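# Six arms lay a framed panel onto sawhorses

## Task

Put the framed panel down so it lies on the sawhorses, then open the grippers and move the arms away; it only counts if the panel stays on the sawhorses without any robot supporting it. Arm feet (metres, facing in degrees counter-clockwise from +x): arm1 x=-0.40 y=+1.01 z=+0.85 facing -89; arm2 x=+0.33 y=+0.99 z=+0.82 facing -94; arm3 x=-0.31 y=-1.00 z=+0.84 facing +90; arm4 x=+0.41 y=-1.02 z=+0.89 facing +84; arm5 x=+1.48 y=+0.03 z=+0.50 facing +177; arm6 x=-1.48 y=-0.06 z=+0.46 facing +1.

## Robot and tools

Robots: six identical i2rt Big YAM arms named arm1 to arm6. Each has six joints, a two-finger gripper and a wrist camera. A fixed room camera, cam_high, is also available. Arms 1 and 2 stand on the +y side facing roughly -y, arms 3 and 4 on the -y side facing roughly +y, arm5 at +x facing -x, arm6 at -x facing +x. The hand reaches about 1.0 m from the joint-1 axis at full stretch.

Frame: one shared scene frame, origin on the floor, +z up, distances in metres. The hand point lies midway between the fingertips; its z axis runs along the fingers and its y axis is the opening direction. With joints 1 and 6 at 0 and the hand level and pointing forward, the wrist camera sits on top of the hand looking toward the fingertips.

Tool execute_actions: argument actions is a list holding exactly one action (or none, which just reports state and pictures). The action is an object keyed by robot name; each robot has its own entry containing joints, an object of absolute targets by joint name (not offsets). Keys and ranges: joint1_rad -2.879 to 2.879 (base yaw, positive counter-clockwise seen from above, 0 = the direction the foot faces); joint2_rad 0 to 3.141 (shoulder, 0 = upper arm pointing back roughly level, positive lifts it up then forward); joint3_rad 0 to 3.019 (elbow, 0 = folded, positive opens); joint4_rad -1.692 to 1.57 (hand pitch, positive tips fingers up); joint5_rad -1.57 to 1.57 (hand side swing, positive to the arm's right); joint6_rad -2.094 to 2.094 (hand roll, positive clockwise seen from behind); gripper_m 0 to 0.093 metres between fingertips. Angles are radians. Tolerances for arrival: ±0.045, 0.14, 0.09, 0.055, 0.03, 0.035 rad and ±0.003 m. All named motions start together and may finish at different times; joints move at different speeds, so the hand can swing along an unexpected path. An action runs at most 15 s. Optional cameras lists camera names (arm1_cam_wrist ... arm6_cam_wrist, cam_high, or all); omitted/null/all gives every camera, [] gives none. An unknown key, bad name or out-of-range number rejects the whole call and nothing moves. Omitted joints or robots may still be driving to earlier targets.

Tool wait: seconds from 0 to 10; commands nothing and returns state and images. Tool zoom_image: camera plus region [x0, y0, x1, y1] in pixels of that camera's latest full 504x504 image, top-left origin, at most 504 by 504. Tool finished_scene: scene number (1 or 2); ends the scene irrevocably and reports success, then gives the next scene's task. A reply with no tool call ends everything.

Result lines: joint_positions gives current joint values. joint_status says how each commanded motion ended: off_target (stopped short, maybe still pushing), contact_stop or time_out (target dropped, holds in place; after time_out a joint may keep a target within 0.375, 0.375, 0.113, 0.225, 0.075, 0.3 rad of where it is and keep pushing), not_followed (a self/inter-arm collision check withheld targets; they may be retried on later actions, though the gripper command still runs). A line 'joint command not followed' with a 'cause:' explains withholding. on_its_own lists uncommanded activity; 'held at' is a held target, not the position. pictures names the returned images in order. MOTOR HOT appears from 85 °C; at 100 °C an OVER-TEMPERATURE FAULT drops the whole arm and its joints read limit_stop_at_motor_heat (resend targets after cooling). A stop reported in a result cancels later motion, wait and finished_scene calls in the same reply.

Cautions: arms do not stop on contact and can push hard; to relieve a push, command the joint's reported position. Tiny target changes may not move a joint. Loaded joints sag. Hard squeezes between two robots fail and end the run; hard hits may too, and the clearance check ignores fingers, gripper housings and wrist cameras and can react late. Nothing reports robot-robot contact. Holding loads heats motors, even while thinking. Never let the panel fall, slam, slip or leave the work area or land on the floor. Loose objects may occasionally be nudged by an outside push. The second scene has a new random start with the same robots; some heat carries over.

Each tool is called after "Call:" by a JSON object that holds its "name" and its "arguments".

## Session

Call:
{"name": "execute_actions", "arguments": {"actions": [], "cameras": ["all"]}}

Scene clock: 0.00 s.
arm1.joint_positions: joint1_rad=+0.082 joint2_rad=+0.572 joint3_rad=+1.358 joint4_rad=-1.333 joint5_rad=-0.283 joint6_rad=+0.328 gripper_m=+0.095
arm1.joint_status: not commanded
arm1.hand: x=-0.3364 y=+0.8000 z=+1.3909 quat_wxyz=(-0.477, -0.632, -0.591, +0.153) (m; scene frame)
arm2.joint_positions: joint1_rad=+0.062 joint2_rad=+0.652 joint3_rad=+1.456 joint4_rad=-1.172 joint5_rad=-0.219 joint6_rad=+0.172 gripper_m=+0.095
arm2.joint_status: not commanded
arm2.hand: x=+0.3704 y=+0.7361 z=+1.4187 quat_wxyz=(-0.487, -0.590, -0.573, +0.294) (m; scene frame)
arm3.joint_positions: joint1_rad=-0.404 joint2_rad=+0.590 joint3_rad=+1.380 joint4_rad=-1.206 joint5_rad=+0.137 joint6_rad=+0.451 gripper_m=+0.095
arm3.joint_status: not commanded
arm3.hand: x=-0.1919 y=-0.7822 z=+1.4018 quat_wxyz=(-0.413, +0.260, -0.800, -0.348) (m; scene frame)
arm4.joint_positions: joint1_rad=-0.339 joint2_rad=+0.525 joint3_rad=+1.448 joint4_rad=-1.280 joint5_rad=-0.029 joint6_rad=+0.356 gripper_m=+0.094
arm4.joint_status: not commanded
arm4.hand: x=+0.4856 y=-0.8535 z=+1.4878 quat_wxyz=(-0.415, +0.312, -0.758, -0.396) (m; scene frame)
arm5.joint_positions: joint1_rad=-0.182 joint2_rad=+0.606 joint3_rad=+1.378 joint4_rad=-1.410 joint5_rad=-0.046 joint6_rad=+0.295 gripper_m=+0.094
arm5.joint_status: not commanded
arm5.hand: x=+1.2541 y=+0.0775 z=+1.0232 quat_wxyz=(+0.034, +0.867, -0.221, -0.445) (m; scene frame)
arm6.joint_positions: joint1_rad=+0.026 joint2_rad=+0.649 joint3_rad=+1.449 joint4_rad=-1.487 joint5_rad=-0.184 joint6_rad=-0.382 gripper_m=+0.094
arm6.joint_status: not commanded
arm6.hand: x=-1.2600 y=-0.0104 z=+0.9972 quat_wxyz=(-0.431, +0.231, -0.872, -0.006) (m; scene frame)
pictures: arm1_cam_wrist, arm2_cam_wrist, arm3_cam_wrist, arm4_cam_wrist, arm5_cam_wrist, arm6_cam_wrist, cam_high
Images, in order (width x height): arm1_cam_wrist 504x504, arm2_cam_wrist 504x504, arm3_cam_wrist 504x504, arm4_cam_wrist 504x504, arm5_cam_wrist 504x504, arm6_cam_wrist 504x504, cam_high 504x504.

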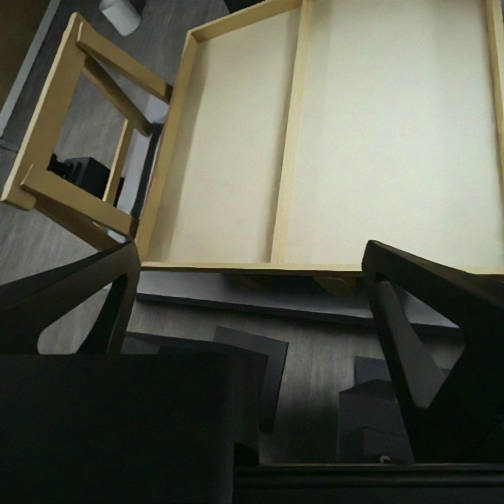

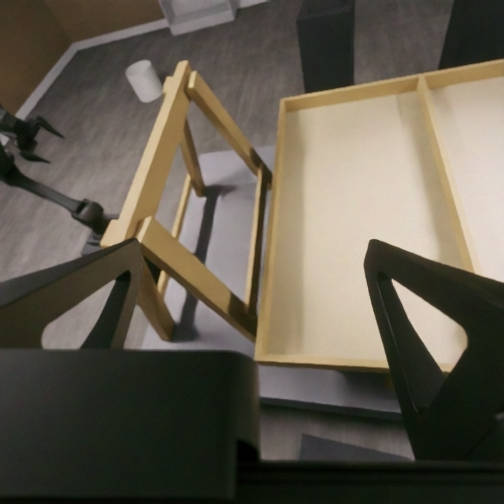

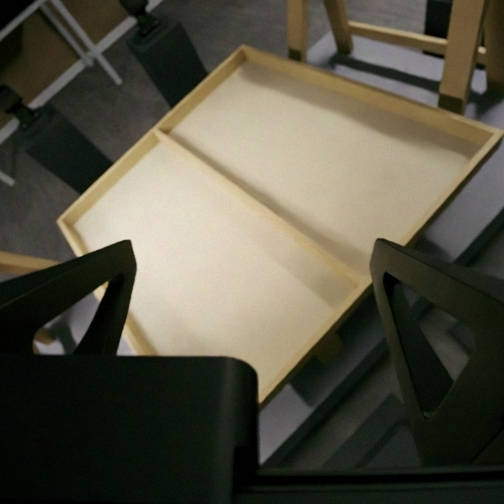

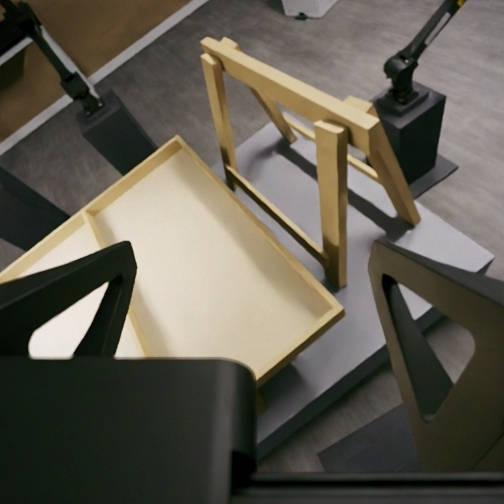

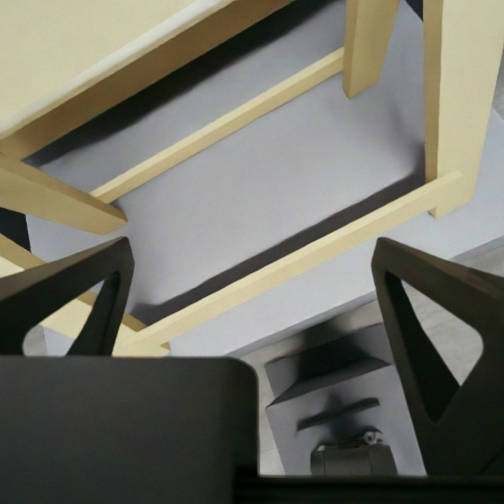

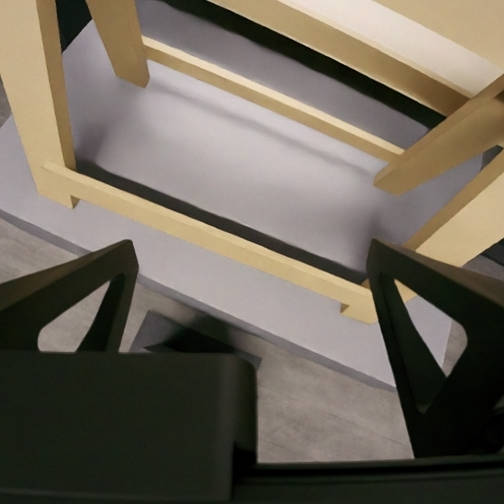

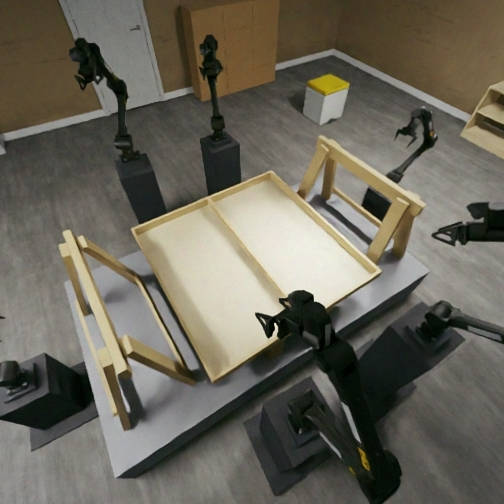

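Call:
{"name": "execute_actions", "arguments": {"actions": [{"arm1":{"joints":{"joint1_rad":-0.012,"joint2_rad":1.977,"joint3_rad":0.988,"joint4_rad":-0.573,"joint5_rad":0,"joint6_rad":1.546,"gripper_m":0.093}},"arm2":{"joints":{"joint1_rad":0.071,"joint2_rad":1.802,"joint3_rad":0.819,"joint4_rad":-0.588,"joint5_rad":0,"joint6_rad":-1.62,"gripper_m":0.093}},"arm3":{"joints":{"joint1_rad":0.013,"joint2_rad":1.838,"joint3_rad":0.819,"joint4_rad":-0.532,"joint5_rad":0,"joint6_rad":-1.595,"gripper_m":0.093}},"arm4":{"joints":{"joint1_rad":0.11,"joint2_rad":2.082,"joint3_rad":1.023,"joint4_rad":-0.512,"joint5_rad":0,"joint6_rad":1.524,"gripper_m":0.093}},"arm5":{"joints":{"joint1_rad":0.1,"joint2_rad":1.26,"joint3_rad":0.94,"joint4_rad":-1.03,"joint5_rad":0,"joint6_rad":1.67,"gripper_m":0.093}},"arm6":{"joints":{"joint1_rad":0.15,"joint2_rad":1.276,"joint3_rad":0.974,"joint4_rad":-1.048,"joint5_rad":0,"joint6_rad":1.72,"gripper_m":0.093}}}], "cameras": ["all"]}}

Scene clock: 3.60 s.
arm1.joint_positions: joint1_rad=-0.009 joint2_rad=+1.964 joint3_rad=+0.983 joint4_rad=-0.590 joint5_rad=-0.003 joint6_rad=+1.538 gripper_m=+0.093
arm1.joint_status: all done
arm1.hand: x=-0.3931 y=+0.5688 z=+0.7415 quat_wxyz=(+0.002, -1.000, -0.024, -0.006) (m; scene frame)
arm2.joint_positions: joint1_rad=+0.064 joint2_rad=+1.788 joint3_rad=+0.811 joint4_rad=-0.598 joint5_rad=-0.002 joint6_rad=-1.611 gripper_m=+0.093
arm2.joint_status: all done
arm2.hand: x=+0.3329 y=+0.6078 z=+0.7391 quat_wxyz=(-0.001, +0.017, -1.000, -0.003) (m; scene frame)
arm3.joint_positions: joint1_rad=+0.009 joint2_rad=+1.837 joint3_rad=+0.813 joint4_rad=-0.543 joint5_rad=+0.001 joint6_rad=-1.584 gripper_m=+0.093
arm3.joint_status: all done
arm3.hand: x=-0.3138 y=-0.6150 z=+0.7356 quat_wxyz=(+0.006, +1.000, +0.011, -0.002) (m; scene frame)
arm4.joint_positions: joint1_rad=+0.113 joint2_rad=+2.090 joint3_rad=+1.024 joint4_rad=-0.520 joint5_rad=+0.001 joint6_rad=+1.514 gripper_m=+0.093
arm4.joint_status: all done
arm4.hand: x=+0.4069 y=-0.5689 z=+0.7382 quat_wxyz=(+0.000, +0.028, -1.000, +0.003) (m; scene frame)
arm5.joint_positions: joint1_rad=+0.099 joint2_rad=+1.267 joint3_rad=+0.923 joint4_rad=-1.044 joint5_rad=-0.001 joint6_rad=+1.656 gripper_m=+0.093
arm5.joint_status: all done
arm5.hand: x=+1.0968 y=+0.0153 z=+0.6412 quat_wxyz=(+0.066, +0.693, -0.716, -0.057) (m; scene frame)
arm6.joint_positions: joint1_rad=+0.146 joint2_rad=+1.299 joint3_rad=+0.950 joint4_rad=-1.065 joint5_rad=-0.003 joint6_rad=+1.710 gripper_m=+0.093
arm6.joint_status: all done
arm6.hand: x=-1.0967 y=+0.0070 z=+0.6033 quat_wxyz=(-0.048, -0.696, -0.714, -0.059) (m; scene frame)
pictures: arm1_cam_wrist, arm2_cam_wrist, arm3_cam_wrist, arm4_cam_wrist, arm5_cam_wrist, arm6_cam_wrist, cam_high
Images, in order (width x height): arm1_cam_wrist 504x504, arm2_cam_wrist 504x504, arm3_cam_wrist 504x504, arm4_cam_wrist 504x504, arm5_cam_wrist 504x504, arm6_cam_wrist 504x504, cam_high 504x504.

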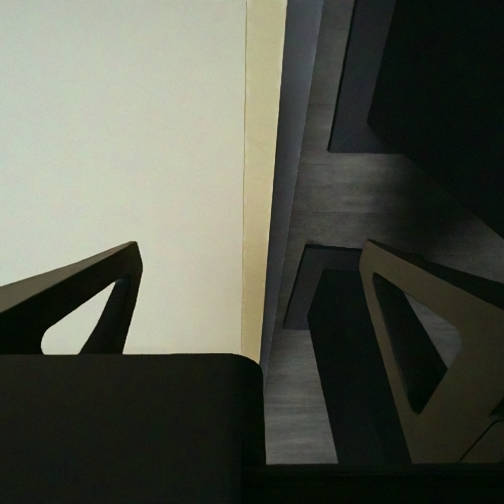

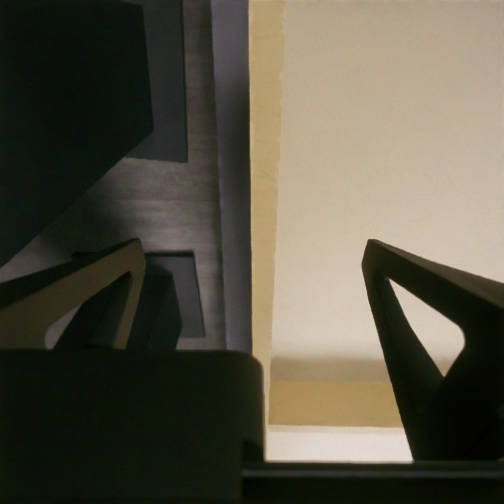

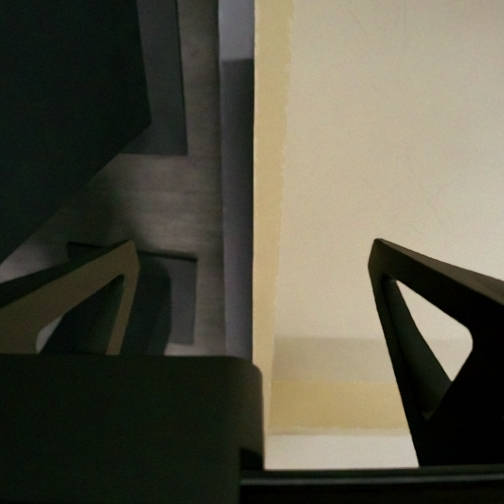

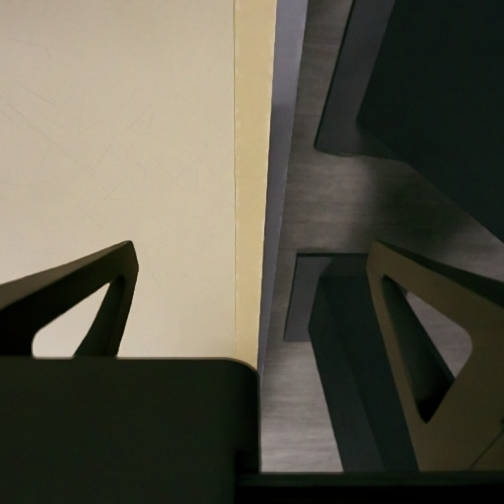

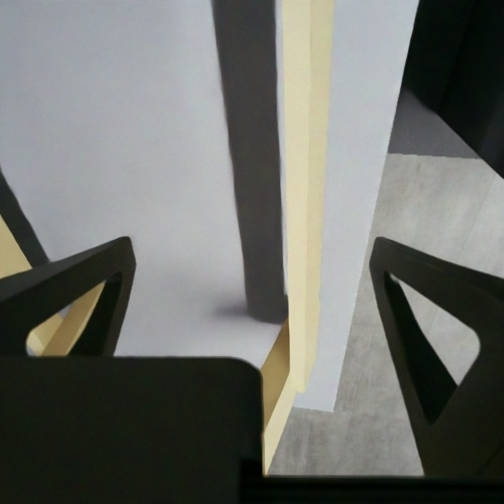

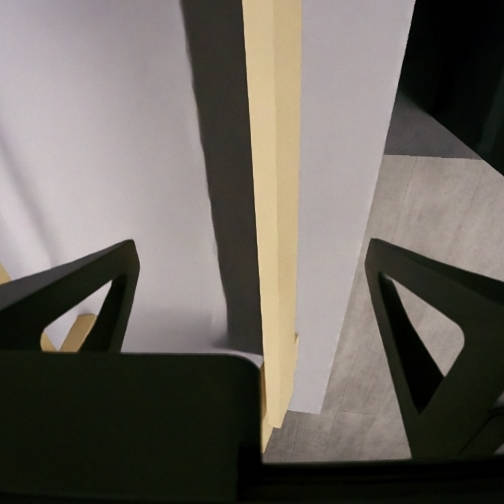

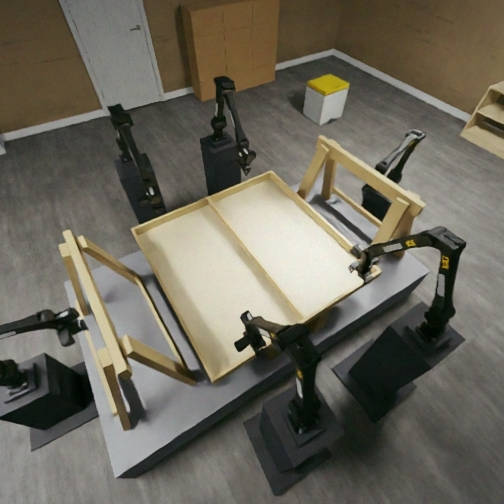

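Call:
{"name": "zoom_image", "arguments": {"camera": "arm1_cam_wrist", "region": [190, 100, 316, 226]}}

Call:
{"name": "zoom_image", "arguments": {"camera": "arm2_cam_wrist", "region": [190, 100, 316, 226]}}

Call:
{"name": "zoom_image", "arguments": {"camera": "arm3_cam_wrist", "region": [190, 100, 316, 226]}}

Call:
{"name": "zoom_image", "arguments": {"camera": "arm4_cam_wrist", "region": [190, 100, 316, 226]}}

Region (190, 100, 316, 226) of arm1_cam_wrist's 504x504 image, scaled by 4.000, with more detail than that image has.

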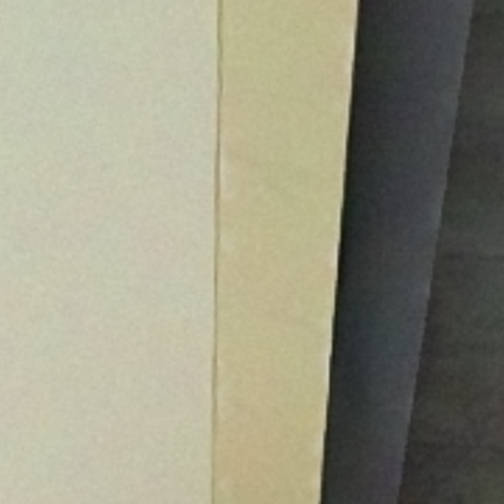

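Region (190, 100, 316, 226) of arm2_cam_wrist's 504x504 image, scaled by 4.000, with more detail than that image has.

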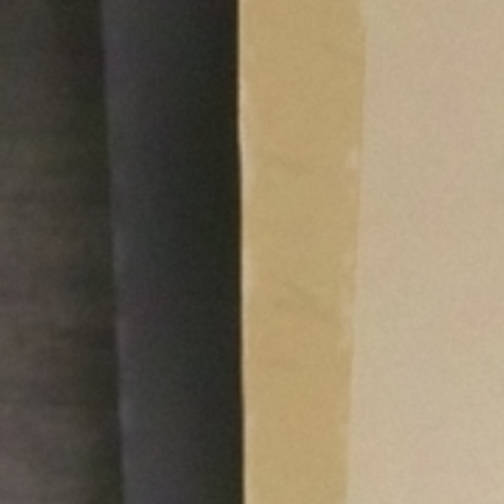

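Region (190, 100, 316, 226) of arm3_cam_wrist's 504x504 image, scaled by 4.000, with more detail than that image has.

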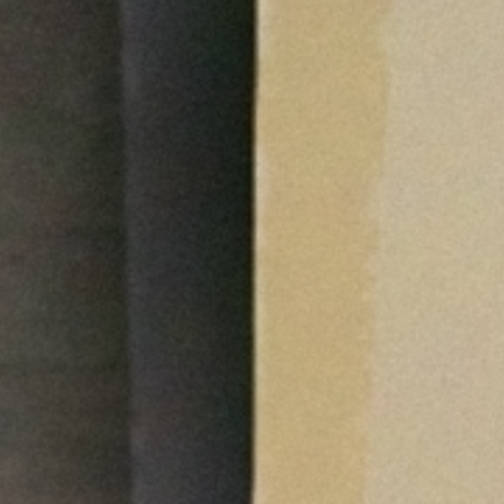

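Region (190, 100, 316, 226) of arm4_cam_wrist's 504x504 image, scaled by 4.000, with more detail than that image has.

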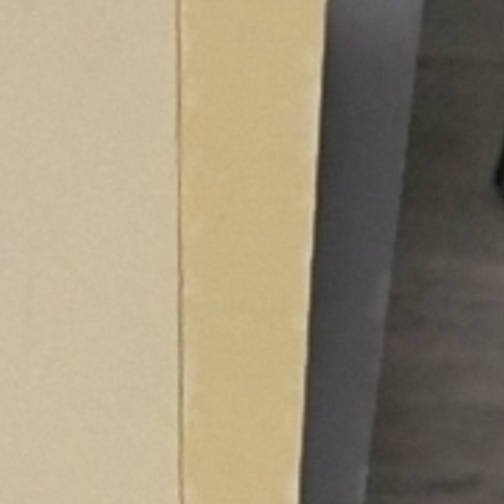

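Call:
{"name": "zoom_image", "arguments": {"camera": "arm6_cam_wrist", "region": [200, 0, 368, 168]}}

Call:
{"name": "zoom_image", "arguments": {"camera": "arm5_cam_wrist", "region": [230, 0, 398, 168]}}

Call:
{"name": "zoom_image", "arguments": {"camera": "cam_high", "region": [40, 200, 240, 450]}}

Region (200, 0, 368, 168) of arm6_cam_wrist's 504x504 image, scaled by 3.000, with more detail than that image has.

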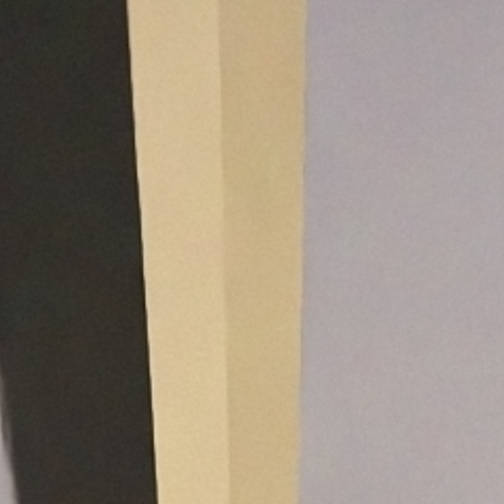

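Region (230, 0, 398, 168) of arm5_cam_wrist's 504x504 image, scaled by 3.000, with more detail than that image has.

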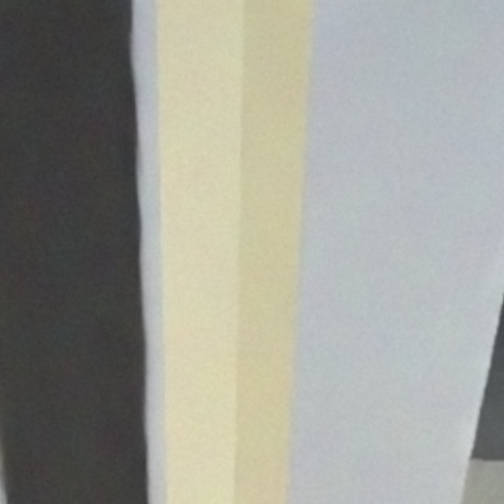

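Region (40, 200, 240, 450) of cam_high's 504x504 image, scaled by 2.016, with more detail than that image has; it fills the left 403 columns of this view, and the rest is white.

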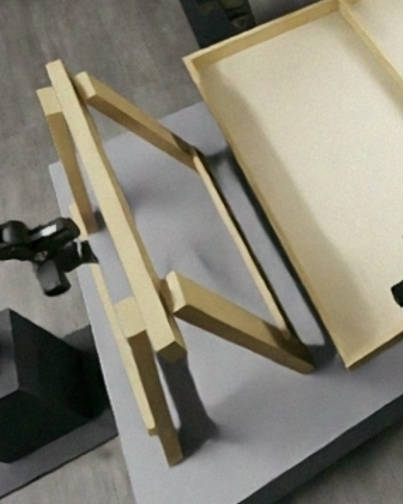

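Call:
{"name": "execute_actions", "arguments": {"actions": [{"arm1":{"joints":{"joint2_rad":2.23,"joint3_rad":1.0,"joint4_rad":-0.33,"joint6_rad":1.546}},"arm2":{"joints":{"joint2_rad":2.095,"joint3_rad":0.852,"joint4_rad":-0.322,"joint6_rad":-1.625}},"arm3":{"joints":{"joint2_rad":2.13,"joint3_rad":0.87,"joint4_rad":-0.28,"joint6_rad":-1.605}},"arm4":{"joints":{"joint2_rad":2.335,"joint3_rad":1.083,"joint4_rad":-0.308,"joint6_rad":1.53}},"arm5":{"joints":{"joint1_rad":-0.018,"joint2_rad":1.47,"joint3_rad":0.7085,"joint4_rad":-0.58,"joint6_rad":1.461}},"arm6":{"joints":{"joint1_rad":0.252,"joint2_rad":1.464,"joint3_rad":0.81,"joint4_rad":-0.686,"joint6_rad":1.763}}}], "cameras": ["all"]}}

Scene clock: 14.23 s.
arm1.joint_positions: joint1_rad=-0.009 joint2_rad=+2.230 joint3_rad=+0.992 joint4_rad=-0.348 joint5_rad=-0.002 joint6_rad=+1.539 gripper_m=+0.093
arm1.joint_status: all done
arm1.hand: x=-0.3922 y=+0.5824 z=+0.6322 quat_wxyz=(+0.009, -1.000, -0.024, -0.006) (m; scene frame)
arm2.joint_positions: joint1_rad=+0.064 joint2_rad=+2.094 joint3_rad=+0.838 joint4_rad=-0.331 joint5_rad=-0.002 joint6_rad=-1.616 gripper_m=+0.093
arm2.joint_status: all done
arm2.hand: x=+0.3329 y=+0.6061 z=+0.6317 quat_wxyz=(-0.001, +0.020, -1.000, -0.009) (m; scene frame)
arm3.joint_positions: joint1_rad=+0.009 joint2_rad=+2.142 joint3_rad=+0.863 joint4_rad=-0.291 joint5_rad=+0.001 joint6_rad=-1.594 gripper_m=+0.093
arm3.joint_status: all done
arm3.hand: x=-0.3144 y=-0.6092 z=+0.6305 quat_wxyz=(+0.007, +1.000, +0.016, -0.002) (m; scene frame)
arm4.joint_positions: joint1_rad=+0.113 joint2_rad=+2.352 joint3_rad=+1.076 joint4_rad=-0.316 joint5_rad=+0.001 joint6_rad=+1.521 gripper_m=+0.093
arm4.joint_status: all done
arm4.hand: x=+0.4067 y=-0.5754 z=+0.6330 quat_wxyz=(+0.000, +0.025, -1.000, +0.006) (m; scene frame)
arm5.joint_positions: joint1_rad=-0.023 joint2_rad=+1.478 joint3_rad=+0.694 joint4_rad=-0.594 joint5_rad=-0.001 joint6_rad=+1.475 gripper_m=+0.093
arm5.joint_status: all done
arm5.hand: x=+1.1039 y=+0.0613 z=+0.5027 quat_wxyz=(+0.060, +0.713, -0.695, -0.070) (m; scene frame)
arm6.joint_positions: joint1_rad=+0.257 joint2_rad=+1.483 joint3_rad=+0.797 joint4_rad=-0.703 joint5_rad=+0.000 joint6_rad=+1.753 gripper_m=+0.093
arm6.joint_status: all done
arm6.hand: x=-1.0933 y=+0.0506 z=+0.4928 quat_wxyz=(-0.051, -0.671, -0.736, -0.072) (m; scene frame)
pictures: arm1_cam_wrist, arm2_cam_wrist, arm3_cam_wrist, arm4_cam_wrist, arm5_cam_wrist, arm6_cam_wrist, cam_high
Images, in order (width x height): arm1_cam_wrist 504x504, arm2_cam_wrist 504x504, arm3_cam_wrist 504x504, arm4_cam_wrist 504x504, arm5_cam_wrist 504x504, arm6_cam_wrist 504x504, cam_high 504x504.

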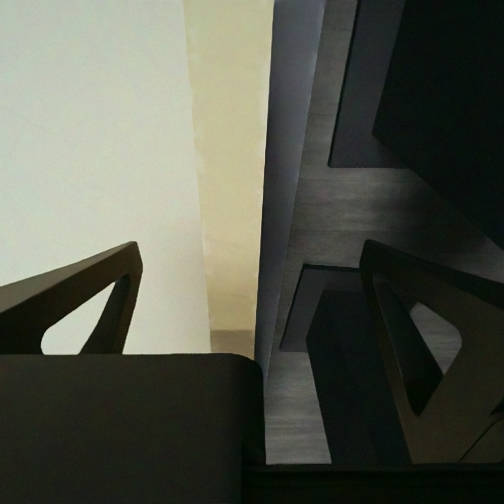

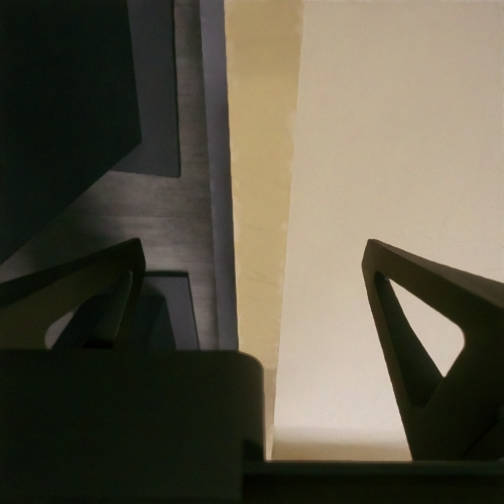

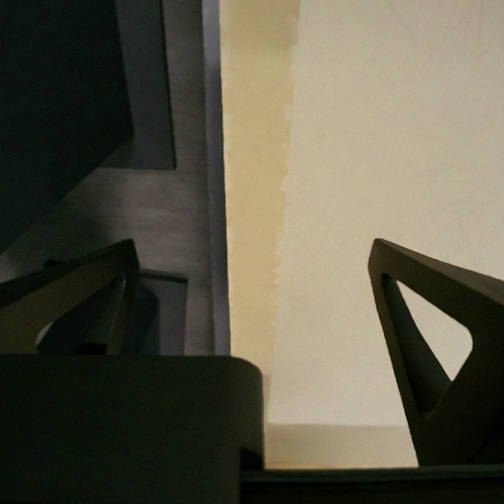

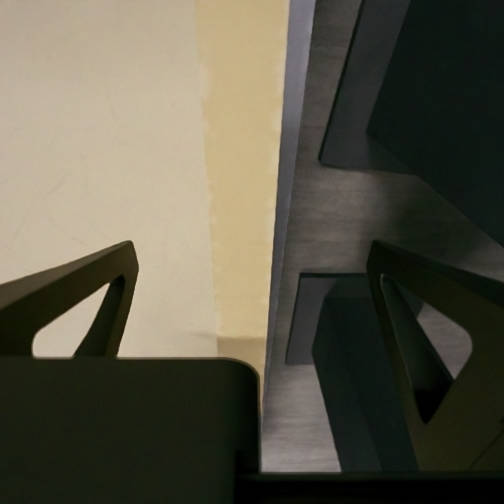

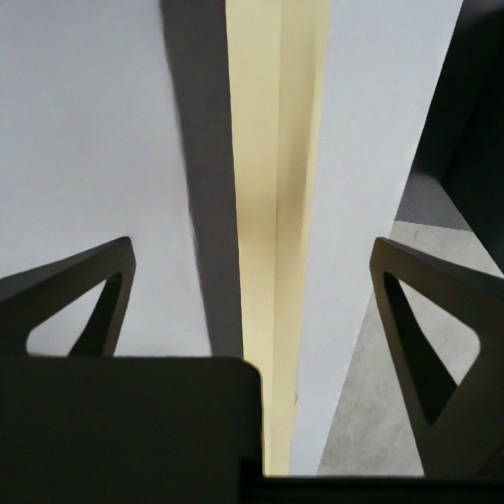

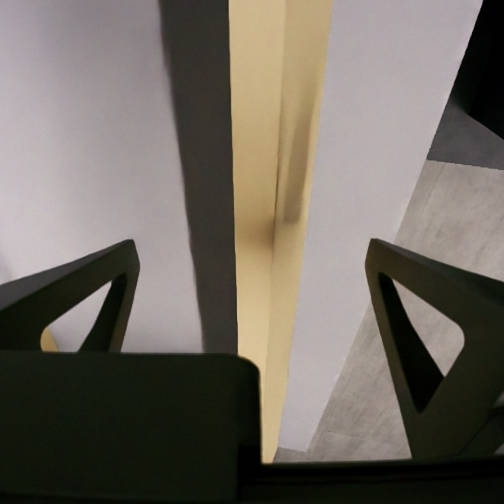

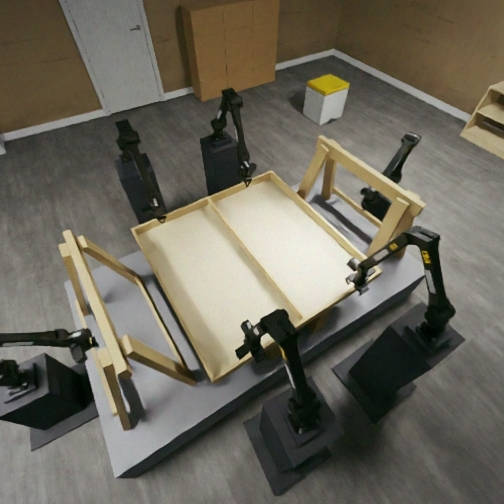

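Call:
{"name": "execute_actions", "arguments": {"actions": [{"arm1":{"joints":{"joint2_rad":2.30,"joint3_rad":1.025,"joint4_rad":-0.263,"gripper_m":0.05}},"arm2":{"joints":{"joint2_rad":2.172,"joint3_rad":0.864,"joint4_rad":-0.241,"gripper_m":0.05}},"arm3":{"joints":{"joint2_rad":2.203,"joint3_rad":0.875,"joint4_rad":-0.201,"gripper_m":0.05}},"arm4":{"joints":{"joint2_rad":2.40,"joint3_rad":1.107,"joint4_rad":-0.257,"gripper_m":0.05}},"arm5":{"joints":{"joint2_rad":1.635,"joint3_rad":0.655,"joint4_rad":-0.35}},"arm6":{"joints":{"joint2_rad":1.59,"joint3_rad":0.762,"joint4_rad":-0.515}}}], "cameras": ["arm1_cam_wrist","arm2_cam_wrist","arm3_cam_wrist","arm4_cam_wrist"]}}

Scene clock: 18.13 s.
arm1.joint_positions: joint1_rad=-0.009 joint2_rad=+2.272 joint3_rad=+1.015 joint4_rad=-0.280 joint5_rad=-0.002 joint6_rad=+1.539 gripper_m=+0.050
arm1.joint_status: all done
arm1.hand: x=-0.3919 y=+0.5670 z=+0.6176 quat_wxyz=(-0.015, -1.000, -0.024, -0.006) (m; scene frame)
arm2.joint_positions: joint1_rad=+0.064 joint2_rad=+2.154 joint3_rad=+0.850 joint4_rad=-0.251 joint5_rad=-0.002 joint6_rad=-1.616 gripper_m=+0.050
arm2.joint_status: all done
arm2.hand: x=+0.3329 y=+0.5986 z=+0.6109 quat_wxyz=(-0.001, +0.020, -1.000, +0.007) (m; scene frame)
arm3.joint_positions: joint1_rad=+0.009 joint2_rad=+2.195 joint3_rad=+0.863 joint4_rad=-0.213 joint5_rad=+0.001 joint6_rad=-1.595 gripper_m=+0.050
arm3.joint_status: all done
arm3.hand: x=-0.3145 y=-0.6085 z=+0.6107 quat_wxyz=(-0.005, +1.000, +0.016, -0.002) (m; scene frame)
arm4.joint_positions: joint1_rad=+0.113 joint2_rad=+2.394 joint3_rad=+1.091 joint4_rad=-0.265 joint5_rad=+0.001 joint6_rad=+1.521 gripper_m=+0.050
arm4.joint_status: all done
arm4.hand: x=+0.4067 y=-0.5701 z=+0.6167 quat_wxyz=(+0.000, +0.025, -1.000, -0.006) (m; scene frame)
arm5.joint_positions: joint1_rad=-0.023 joint2_rad=+1.634 joint3_rad=+0.658 joint4_rad=-0.364 joint5_rad=-0.001 joint6_rad=+1.474 gripper_m=+0.093
arm5.joint_status: all done
arm5.hand: x=+1.0926 y=+0.0621 z=+0.4481 quat_wxyz=(+0.072, +0.712, -0.693, -0.085) (m; scene frame)
arm6.joint_positions: joint1_rad=+0.257 joint2_rad=+1.590 joint3_rad=+0.761 joint4_rad=-0.533 joint5_rad=+0.000 joint6_rad=+1.753 gripper_m=+0.093
arm6.joint_status: all done
arm6.hand: x=-1.0843 y=+0.0527 z=+0.4483 quat_wxyz=(-0.058, -0.670, -0.735, -0.083) (m; scene frame)
pictures: arm1_cam_wrist, arm2_cam_wrist, arm3_cam_wrist, arm4_cam_wrist
Images, in order (width x height): arm1_cam_wrist 504x504, arm2_cam_wrist 504x504, arm3_cam_wrist 504x504, arm4_cam_wrist 504x504.

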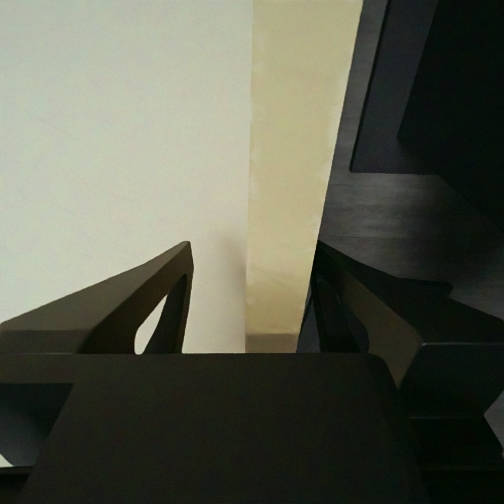

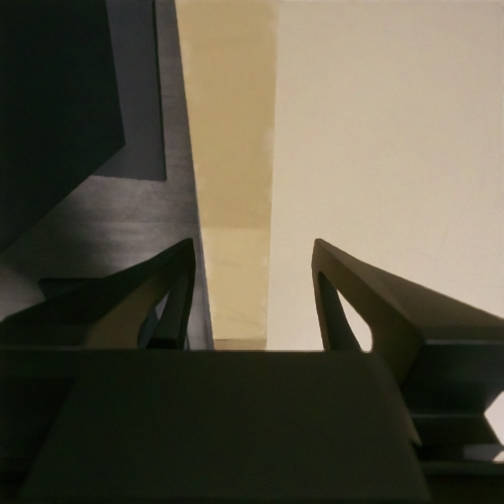

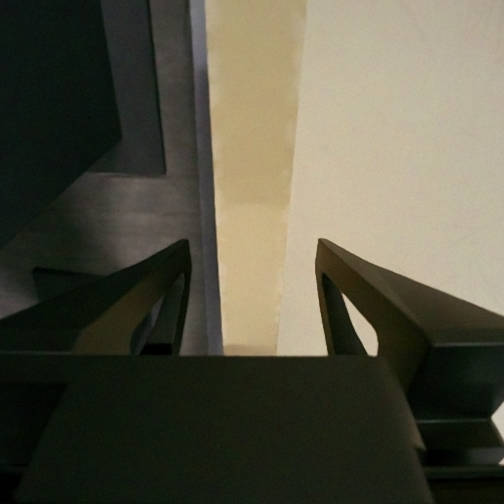

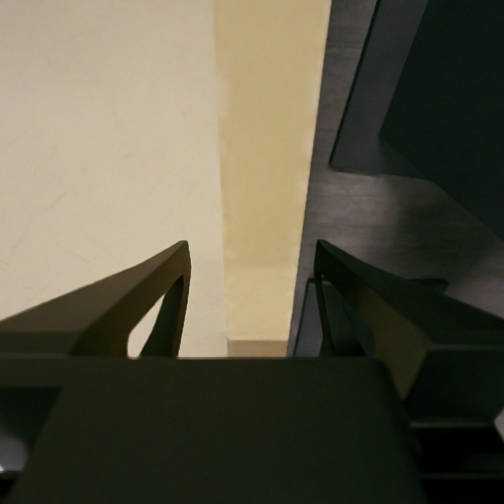

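Call:
{"name": "execute_actions", "arguments": {"actions": [{"arm1":{"joints":{"joint2_rad":2.332}},"arm2":{"joints":{"joint2_rad":2.195}},"arm3":{"joints":{"joint2_rad":2.225,"joint3_rad":0.88}},"arm4":{"joints":{"joint2_rad":2.425,"joint3_rad":1.11}}}], "cameras": ["arm1_cam_wrist","arm2_cam_wrist"]}}

Scene clock: 19.03 s.
arm1.joint_positions: joint1_rad=-0.009 joint2_rad=+2.305 joint3_rad=+1.015 joint4_rad=-0.280 joint5_rad=-0.002 joint6_rad=+1.539 gripper_m=+0.050
arm1.joint_status: all done
arm1.hand: x=-0.3919 y=+0.5793 z=+0.6038 quat_wxyz=(+0.002, -1.000, -0.024, -0.006) (m; scene frame)
arm2.joint_positions: joint1_rad=+0.064 joint2_rad=+2.171 joint3_rad=+0.850 joint4_rad=-0.250 joint5_rad=-0.002 joint6_rad=-1.616 gripper_m=+0.050
arm2.joint_status: all done
arm2.hand: x=+0.3329 y=+0.6042 z=+0.6047 quat_wxyz=(-0.001, +0.020, -1.000, -0.001) (m; scene frame)
arm3.joint_positions: joint1_rad=+0.009 joint2_rad=+2.209 joint3_rad=+0.864 joint4_rad=-0.212 joint5_rad=+0.001 joint6_rad=-1.595 gripper_m=+0.050
arm3.joint_status: all done
arm3.hand: x=-0.3145 y=-0.6125 z=+0.6058 quat_wxyz=(+0.001, +1.000, +0.016, -0.002) (m; scene frame)
arm4.joint_positions: joint1_rad=+0.113 joint2_rad=+2.417 joint3_rad=+1.091 joint4_rad=-0.264 joint5_rad=+0.001 joint6_rad=+1.521 gripper_m=+0.050
arm4.joint_status: all done
arm4.hand: x=+0.4067 y=-0.5792 z=+0.6070 quat_wxyz=(+0.000, +0.025, -1.000, +0.005) (m; scene frame)
arm5.joint_positions: joint1_rad=-0.023 joint2_rad=+1.634 joint3_rad=+0.658 joint4_rad=-0.364 joint5_rad=-0.001 joint6_rad=+1.474 gripper_m=+0.093
arm5.joint_status: not commanded
arm5.hand: x=+1.0926 y=+0.0621 z=+0.4481 quat_wxyz=(+0.072, +0.712, -0.693, -0.085) (m; scene frame)
arm6.joint_positions: joint1_rad=+0.257 joint2_rad=+1.590 joint3_rad=+0.761 joint4_rad=-0.533 joint5_rad=+0.000 joint6_rad=+1.753 gripper_m=+0.093
arm6.joint_status: not commanded
arm6.hand: x=-1.0843 y=+0.0527 z=+0.4483 quat_wxyz=(-0.058, -0.670, -0.735, -0.083) (m; scene frame)
pictures: arm1_cam_wrist, arm2_cam_wrist
Images, in order (width x height): arm1_cam_wrist 504x504, arm2_cam_wrist 504x504.

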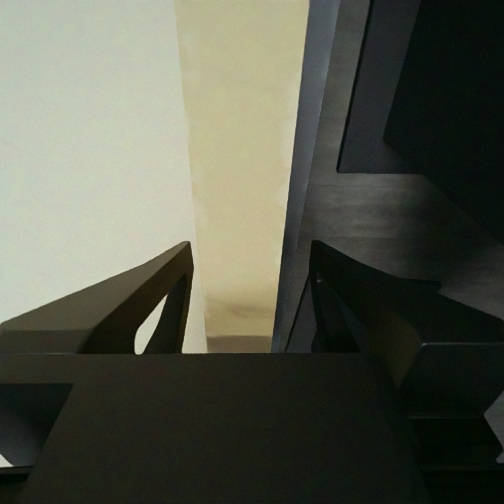

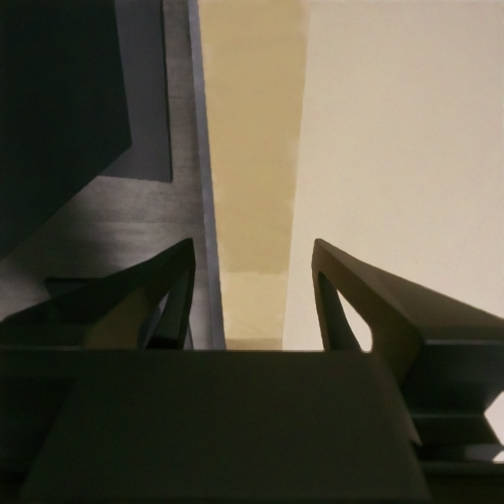

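Call:
{"name": "execute_actions", "arguments": {"actions": [{"arm1":{"joints":{"joint2_rad":2.305,"gripper_m":0.0}},"arm2":{"joints":{"joint2_rad":2.171,"gripper_m":0.0}},"arm3":{"joints":{"joint2_rad":2.209,"gripper_m":0.0}},"arm4":{"joints":{"joint2_rad":2.417,"gripper_m":0.0}},"arm5":{"joints":{"joint1_rad":0.002,"joint2_rad":1.745,"joint3_rad":1.01,"joint4_rad":-0.36,"joint6_rad":1.48}},"arm6":{"joints":{"joint1_rad":0.205,"joint2_rad":1.695,"joint3_rad":1.07,"joint4_rad":-0.49,"joint6_rad":1.727}}}], "cameras": ["cam_high"]}}

Scene clock: 21.83 s.
arm1.joint_positions: joint1_rad=-0.010 joint2_rad=+2.305 joint3_rad=+1.019 joint4_rad=-0.272 joint5_rad=-0.003 joint6_rad=+1.552 gripper_m=+0.019
arm1.joint_status: gripper_m off_target (ended at +0.019, target +0.000); the others done
arm1.hand: x=-0.3921 y=+0.5745 z=+0.6043 quat_wxyz=(-0.005, -1.000, -0.017, -0.006) (m; scene frame)
arm2.joint_positions: joint1_rad=+0.064 joint2_rad=+2.171 joint3_rad=+0.851 joint4_rad=-0.248 joint5_rad=-0.001 joint6_rad=-1.620 gripper_m=+0.018
arm2.joint_status: gripper_m off_target (ended at +0.018, target +0.000); the others done
arm2.hand: x=+0.3327 y=+0.6034 z=+0.6048 quat_wxyz=(+0.000, +0.022, -1.000, +0.000) (m; scene frame)
arm3.joint_positions: joint1_rad=+0.009 joint2_rad=+2.209 joint3_rad=+0.869 joint4_rad=-0.206 joint5_rad=+0.001 joint6_rad=-1.591 gripper_m=+0.018
arm3.joint_status: gripper_m off_target (ended at +0.018, target +0.000); the others done
arm3.hand: x=-0.3145 y=-0.6087 z=+0.6060 quat_wxyz=(-0.004, +1.000, +0.014, -0.002) (m; scene frame)
arm4.joint_positions: joint1_rad=+0.111 joint2_rad=+2.417 joint3_rad=+1.101 joint4_rad=-0.255 joint5_rad=-0.003 joint6_rad=+1.534 gripper_m=+0.018
arm4.joint_status: gripper_m off_target (ended at +0.018, target +0.000); the others done
arm4.hand: x=+0.4068 y=-0.5704 z=+0.6082 quat_wxyz=(+0.002, +0.018, -1.000, -0.005) (m; scene frame)
arm5.joint_positions: joint1_rad=-0.003 joint2_rad=+1.750 joint3_rad=+0.786 joint4_rad=-0.479 joint5_rad=+0.002 joint6_rad=+1.474 gripper_m=+0.093
arm5.joint_status: joint3_rad time_out (moved +0.128 of +0.352); joint4_rad time_out (moved -0.115 of +0.004); the others done
arm5.on_its_own: joint3_rad reads +0.786 and still pushes toward +0.899 since a time_out (your +1.010 is given up); joint4_rad reads -0.479 and still pushes toward -0.360 since a time_out
arm5.hand: x=+1.0706 y=+0.0557 z=+0.4331 quat_wxyz=(+0.038, +0.722, -0.689, -0.046) (m; scene frame)
arm6.joint_positions: joint1_rad=+0.212 joint2_rad=+1.688 joint3_rad=+0.864 joint4_rad=-0.602 joint5_rad=-0.013 joint6_rad=+1.731 gripper_m=+0.093
arm6.joint_status: joint3_rad time_out (moved +0.103 of +0.309); joint4_rad time_out (moved -0.069 of +0.043); the others done
arm6.on_its_own: joint3_rad reads +0.864 and still pushes toward +0.976 since a time_out (your +1.070 is given up); joint4_rad reads -0.602 and still pushes toward -0.490 since a time_out
arm6.hand: x=-1.0583 y=+0.0418 z=+0.4376 quat_wxyz=(-0.037, -0.680, -0.729, -0.059) (m; scene frame)
pictures: cam_high
Images, in order (width x height): cam_high 504x504.

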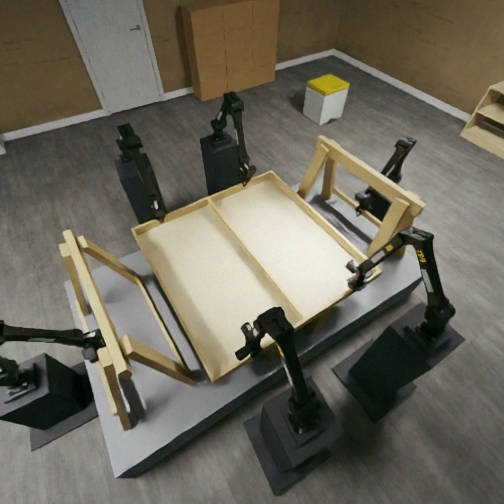

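Call:
{"name": "execute_actions", "arguments": {"actions": [{"arm1":{"joints":{"joint2_rad":1.882,"joint3_rad":0.983,"joint4_rad":-0.573}},"arm2":{"joints":{"joint2_rad":1.719,"joint3_rad":0.845,"joint4_rad":-0.604}},"arm3":{"joints":{"joint2_rad":1.762,"joint3_rad":0.85,"joint4_rad":-0.552}},"arm4":{"joints":{"joint2_rad":1.996,"joint3_rad":1.02,"joint4_rad":-0.515}}}], "cameras": ["cam_high"]}}

Scene clock: 24.50 s.
arm1.joint_positions: joint1_rad=-0.010 joint2_rad=+1.953 joint3_rad=+0.950 joint4_rad=-0.556 joint5_rad=-0.007 joint6_rad=+1.556 gripper_m=+0.019
arm1.joint_status: all done
arm1.hand: x=-0.3928 y=+0.5761 z=+0.7394 quat_wxyz=(-0.004, -1.000, -0.015, -0.009) (m; scene frame)
arm2.joint_positions: joint1_rad=+0.064 joint2_rad=+1.792 joint3_rad=+0.819 joint4_rad=-0.592 joint5_rad=+0.003 joint6_rad=-1.621 gripper_m=+0.019
arm2.joint_status: all done
arm2.hand: x=+0.3323 y=+0.6027 z=+0.7396 quat_wxyz=(+0.002, +0.023, -1.000, +0.002) (m; scene frame)
arm3.joint_positions: joint1_rad=+0.009 joint2_rad=+1.834 joint3_rad=+0.827 joint4_rad=-0.537 joint5_rad=+0.000 joint6_rad=-1.587 gripper_m=+0.018
arm3.joint_status: all done
arm3.hand: x=-0.3140 y=-0.6047 z=+0.7395 quat_wxyz=(-0.006, +1.000, +0.012, -0.003) (m; scene frame)
arm4.joint_positions: joint1_rad=+0.111 joint2_rad=+2.064 joint3_rad=+1.001 joint4_rad=-0.499 joint5_rad=-0.001 joint6_rad=+1.536 gripper_m=+0.018
arm4.joint_status: all done
arm4.hand: x=+0.4072 y=-0.5701 z=+0.7450 quat_wxyz=(+0.001, +0.017, -1.000, -0.009) (m; scene frame)
arm5.joint_positions: joint1_rad=-0.003 joint2_rad=+1.750 joint3_rad=+0.786 joint4_rad=-0.479 joint5_rad=+0.002 joint6_rad=+1.474 gripper_m=+0.093
arm5.joint_status: not commanded
arm5.on_its_own: joint3_rad reads +0.786 and still pushes toward +0.899 since a time_out (your +1.010 is given up); joint4_rad reads -0.479 and still pushes toward -0.360 since a time_out
arm5.hand: x=+1.0706 y=+0.0557 z=+0.4331 quat_wxyz=(+0.038, +0.722, -0.689, -0.046) (m; scene frame)
arm6.joint_positions: joint1_rad=+0.212 joint2_rad=+1.688 joint3_rad=+0.864 joint4_rad=-0.602 joint5_rad=-0.013 joint6_rad=+1.731 gripper_m=+0.093
arm6.joint_status: not commanded
arm6.on_its_own: joint3_rad reads +0.864 and still pushes toward +0.976 since a time_out (your +1.070 is given up); joint4_rad reads -0.602 and still pushes toward -0.490 since a time_out
arm6.hand: x=-1.0583 y=+0.0418 z=+0.4376 quat_wxyz=(-0.037, -0.680, -0.729, -0.059) (m; scene frame)
pictures: cam_high
Images, in order (width x height): cam_high 504x504.

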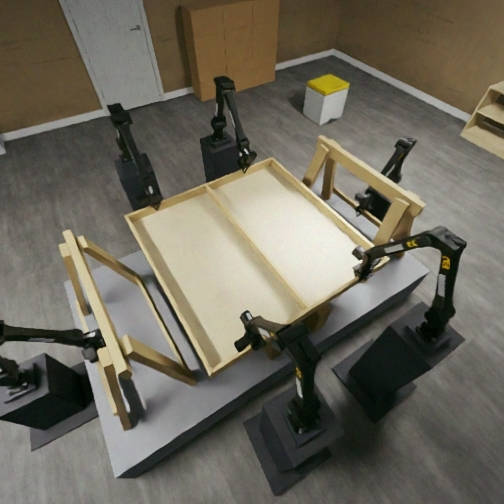

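Call:
{"name": "execute_actions", "arguments": {"actions": [{"arm1":{"joints":{"joint2_rad":1.595,"joint3_rad":1.138,"joint4_rad":-0.977}},"arm2":{"joints":{"joint2_rad":1.433,"joint3_rad":1.048,"joint4_rad":-1.053}},"arm3":{"joints":{"joint2_rad":1.464,"joint3_rad":1.041,"joint4_rad":-0.998}},"arm4":{"joints":{"joint2_rad":1.692,"joint3_rad":1.132,"joint4_rad":-0.895}},"arm5":{"joints":{"joint1_rad":0.01,"joint2_rad":1.78,"joint3_rad":1.146,"joint4_rad":-0.36}},"arm6":{"joints":{"joint1_rad":0.195,"joint2_rad":1.72,"joint3_rad":1.21,"joint4_rad":-0.49}}}], "cameras": ["cam_high"]}}

Scene clock: 27.47 s.
arm1.joint_positions: joint1_rad=-0.009 joint2_rad=+1.654 joint3_rad=+1.035 joint4_rad=-0.951 joint5_rad=-0.012 joint6_rad=+1.557 gripper_m=+0.019
arm1.joint_status: joint3_rad time_out (moved +0.085 of +0.188); the others done
arm1.on_its_own: joint3_rad reads +1.035 and still pushes toward +1.138 since a time_out
arm1.hand: x=-0.3932 y=+0.5776 z=+0.8859 quat_wxyz=(+0.001, -1.000, -0.014, -0.011) (m; scene frame)
arm2.joint_positions: joint1_rad=+0.064 joint2_rad=+1.494 joint3_rad=+0.948 joint4_rad=-1.019 joint5_rad=+0.005 joint6_rad=-1.623 gripper_m=+0.019
arm2.joint_status: joint3_rad time_out (moved +0.129 of +0.229); the others done
arm2.on_its_own: joint3_rad reads +0.948 and still pushes toward +1.048 since a time_out
arm2.hand: x=+0.3317 y=+0.6017 z=+0.8850 quat_wxyz=(+0.003, +0.024, -1.000, +0.002) (m; scene frame)
arm3.joint_positions: joint1_rad=+0.009 joint2_rad=+1.533 joint3_rad=+0.941 joint4_rad=-0.967 joint5_rad=-0.001 joint6_rad=-1.587 gripper_m=+0.018
arm3.joint_status: joint3_rad time_out (moved +0.113 of +0.214); the others done
arm3.on_its_own: joint3_rad reads +0.941 and still pushes toward +1.041 since a time_out
arm3.hand: x=-0.3134 y=-0.6042 z=+0.8821 quat_wxyz=(+0.002, +1.000, +0.012, -0.003) (m; scene frame)
arm4.joint_positions: joint1_rad=+0.111 joint2_rad=+1.748 joint3_rad=+1.036 joint4_rad=-0.858 joint5_rad=+0.000 joint6_rad=+1.534 gripper_m=+0.018
arm4.joint_status: joint3_rad time_out (moved +0.036 of +0.131); the others done
arm4.on_its_own: joint3_rad reads +1.036 and still pushes toward +1.132 since a time_out
arm4.hand: x=+0.4077 y=-0.5752 z=+0.8886 quat_wxyz=(+0.001, +0.017, -1.000, -0.005) (m; scene frame)
arm5.joint_positions: joint1_rad=-0.002 joint2_rad=+1.822 joint3_rad=+0.982 joint4_rad=-0.471 joint5_rad=+0.006 joint6_rad=+1.474 gripper_m=+0.093
arm5.joint_status: joint3_rad time_out (moved +0.196 of +0.360); joint4_rad time_out (moved +0.008 of +0.119); the others done
arm5.on_its_own: joint3_rad reads +0.982 and still pushes toward +1.095 since a time_out; joint4_rad reads -0.471 and still pushes toward -0.360 since a time_out
arm5.hand: x=+0.9761 y=+0.0608 z=+0.4571 quat_wxyz=(+0.080, +0.718, -0.685, -0.097) (m; scene frame)
arm6.joint_positions: joint1_rad=+0.212 joint2_rad=+1.768 joint3_rad=+1.070 joint4_rad=-0.592 joint5_rad=-0.013 joint6_rad=+1.729 gripper_m=+0.093
arm6.joint_status: joint3_rad time_out (moved +0.206 of +0.346); joint4_rad time_out (moved +0.010 of +0.112); the others done
arm6.on_its_own: joint3_rad reads +1.070 and still pushes toward +1.182 since a time_out; joint4_rad reads -0.592 and still pushes toward -0.490 since a time_out
arm6.hand: x=-0.9655 y=+0.0637 z=+0.4689 quat_wxyz=(-0.076, -0.674, -0.726, -0.115) (m; scene frame)
pictures: cam_high
Images, in order (width x height): cam_high 504x504.

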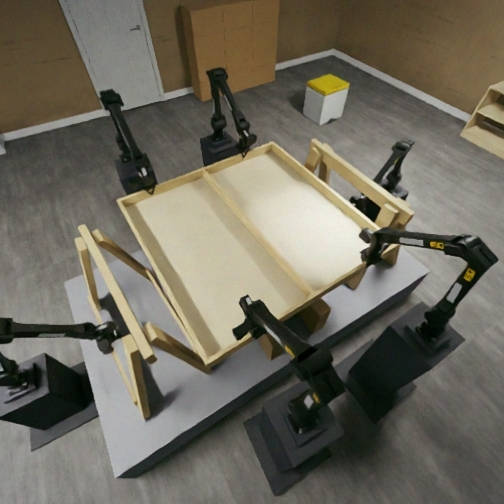

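Call:
{"name": "execute_actions", "arguments": {"actions": [{"arm1":{"joints":{"joint2_rad":1.43,"joint3_rad":1.504,"joint4_rad":-1.49}},"arm2":{"joints":{"joint2_rad":1.294,"joint3_rad":1.472,"joint4_rad":-1.595}},"arm3":{"joints":{"joint2_rad":1.31,"joint3_rad":1.45,"joint4_rad":-1.54}},"arm4":{"joints":{"joint2_rad":1.486,"joint3_rad":1.451,"joint4_rad":-1.40}},"arm5":{"joints":{"joint2_rad":1.89,"joint3_rad":0.966,"joint4_rad":-0.441}},"arm6":{"joints":{"joint1_rad":0.21,"joint2_rad":1.85,"joint3_rad":1.046,"joint4_rad":-0.559}}}], "cameras": ["cam_high"]}}

Scene clock: 30.83 s.
arm1.joint_positions: joint1_rad=-0.009 joint2_rad=+1.465 joint3_rad=+1.370 joint4_rad=-1.491 joint5_rad=-0.010 joint6_rad=+1.557 gripper_m=+0.019
arm1.joint_status: joint3_rad time_out (moved +0.335 of +0.469); the others done
arm1.on_its_own: joint3_rad reads +1.370 and still pushes toward +1.482 since a time_out
arm1.hand: x=-0.3956 y=+0.5834 z=+1.0828 quat_wxyz=(+0.010, -1.000, -0.014, -0.010) (m; scene frame)
arm2.joint_positions: joint1_rad=+0.059 joint2_rad=+1.355 joint3_rad=+1.338 joint4_rad=-1.569 joint5_rad=+0.009 joint6_rad=-1.631 gripper_m=+0.019
arm2.joint_status: joint3_rad time_out (moved +0.390 of +0.524); the others done
arm2.on_its_own: joint3_rad reads +1.338 and still pushes toward +1.451 since a time_out
arm2.hand: x=+0.3294 y=+0.6045 z=+1.0789 quat_wxyz=(+0.004, +0.025, -1.000, -0.009) (m; scene frame)
arm3.joint_positions: joint1_rad=+0.009 joint2_rad=+1.373 joint3_rad=+1.313 joint4_rad=-1.521 joint5_rad=-0.001 joint6_rad=-1.588 gripper_m=+0.019
arm3.joint_status: joint3_rad time_out (moved +0.372 of +0.509); the others done
arm3.on_its_own: joint3_rad reads +1.313 and still pushes toward +1.425 since a time_out
arm3.hand: x=-0.3123 y=-0.6036 z=+1.0763 quat_wxyz=(+0.013, +1.000, +0.013, -0.003) (m; scene frame)
arm4.joint_positions: joint1_rad=+0.109 joint2_rad=+1.523 joint3_rad=+1.318 joint4_rad=-1.382 joint5_rad=-0.001 joint6_rad=+1.530 gripper_m=+0.019
arm4.joint_status: joint3_rad time_out (moved +0.282 of +0.415); the others done
arm4.on_its_own: joint3_rad reads +1.318 and still pushes toward +1.431 since a time_out
arm4.hand: x=+0.4089 y=-0.5801 z=+1.0814 quat_wxyz=(+0.001, +0.018, -1.000, +0.003) (m; scene frame)
arm5.joint_positions: joint1_rad=+0.003 joint2_rad=+1.870 joint3_rad=+0.973 joint4_rad=-0.455 joint5_rad=+0.003 joint6_rad=+1.474 gripper_m=+0.093
arm5.joint_status: all done
arm5.hand: x=+0.9859 y=+0.0572 z=+0.4327 quat_wxyz=(+0.067, +0.722, -0.684, -0.081) (m; scene frame)
arm6.joint_positions: joint1_rad=+0.213 joint2_rad=+1.846 joint3_rad=+1.042 joint4_rad=-0.576 joint5_rad=-0.003 joint6_rad=+1.729 gripper_m=+0.093
arm6.joint_status: all done
arm6.hand: x=-0.9864 y=+0.0571 z=+0.4223 quat_wxyz=(-0.055, -0.678, -0.729, -0.075) (m; scene frame)
pictures: cam_high
Images, in order (width x height): cam_high 504x504.

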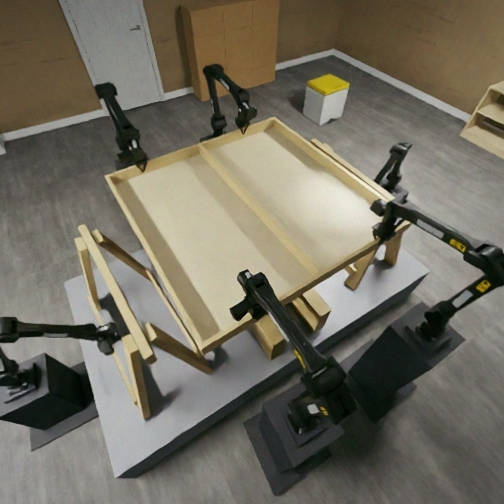

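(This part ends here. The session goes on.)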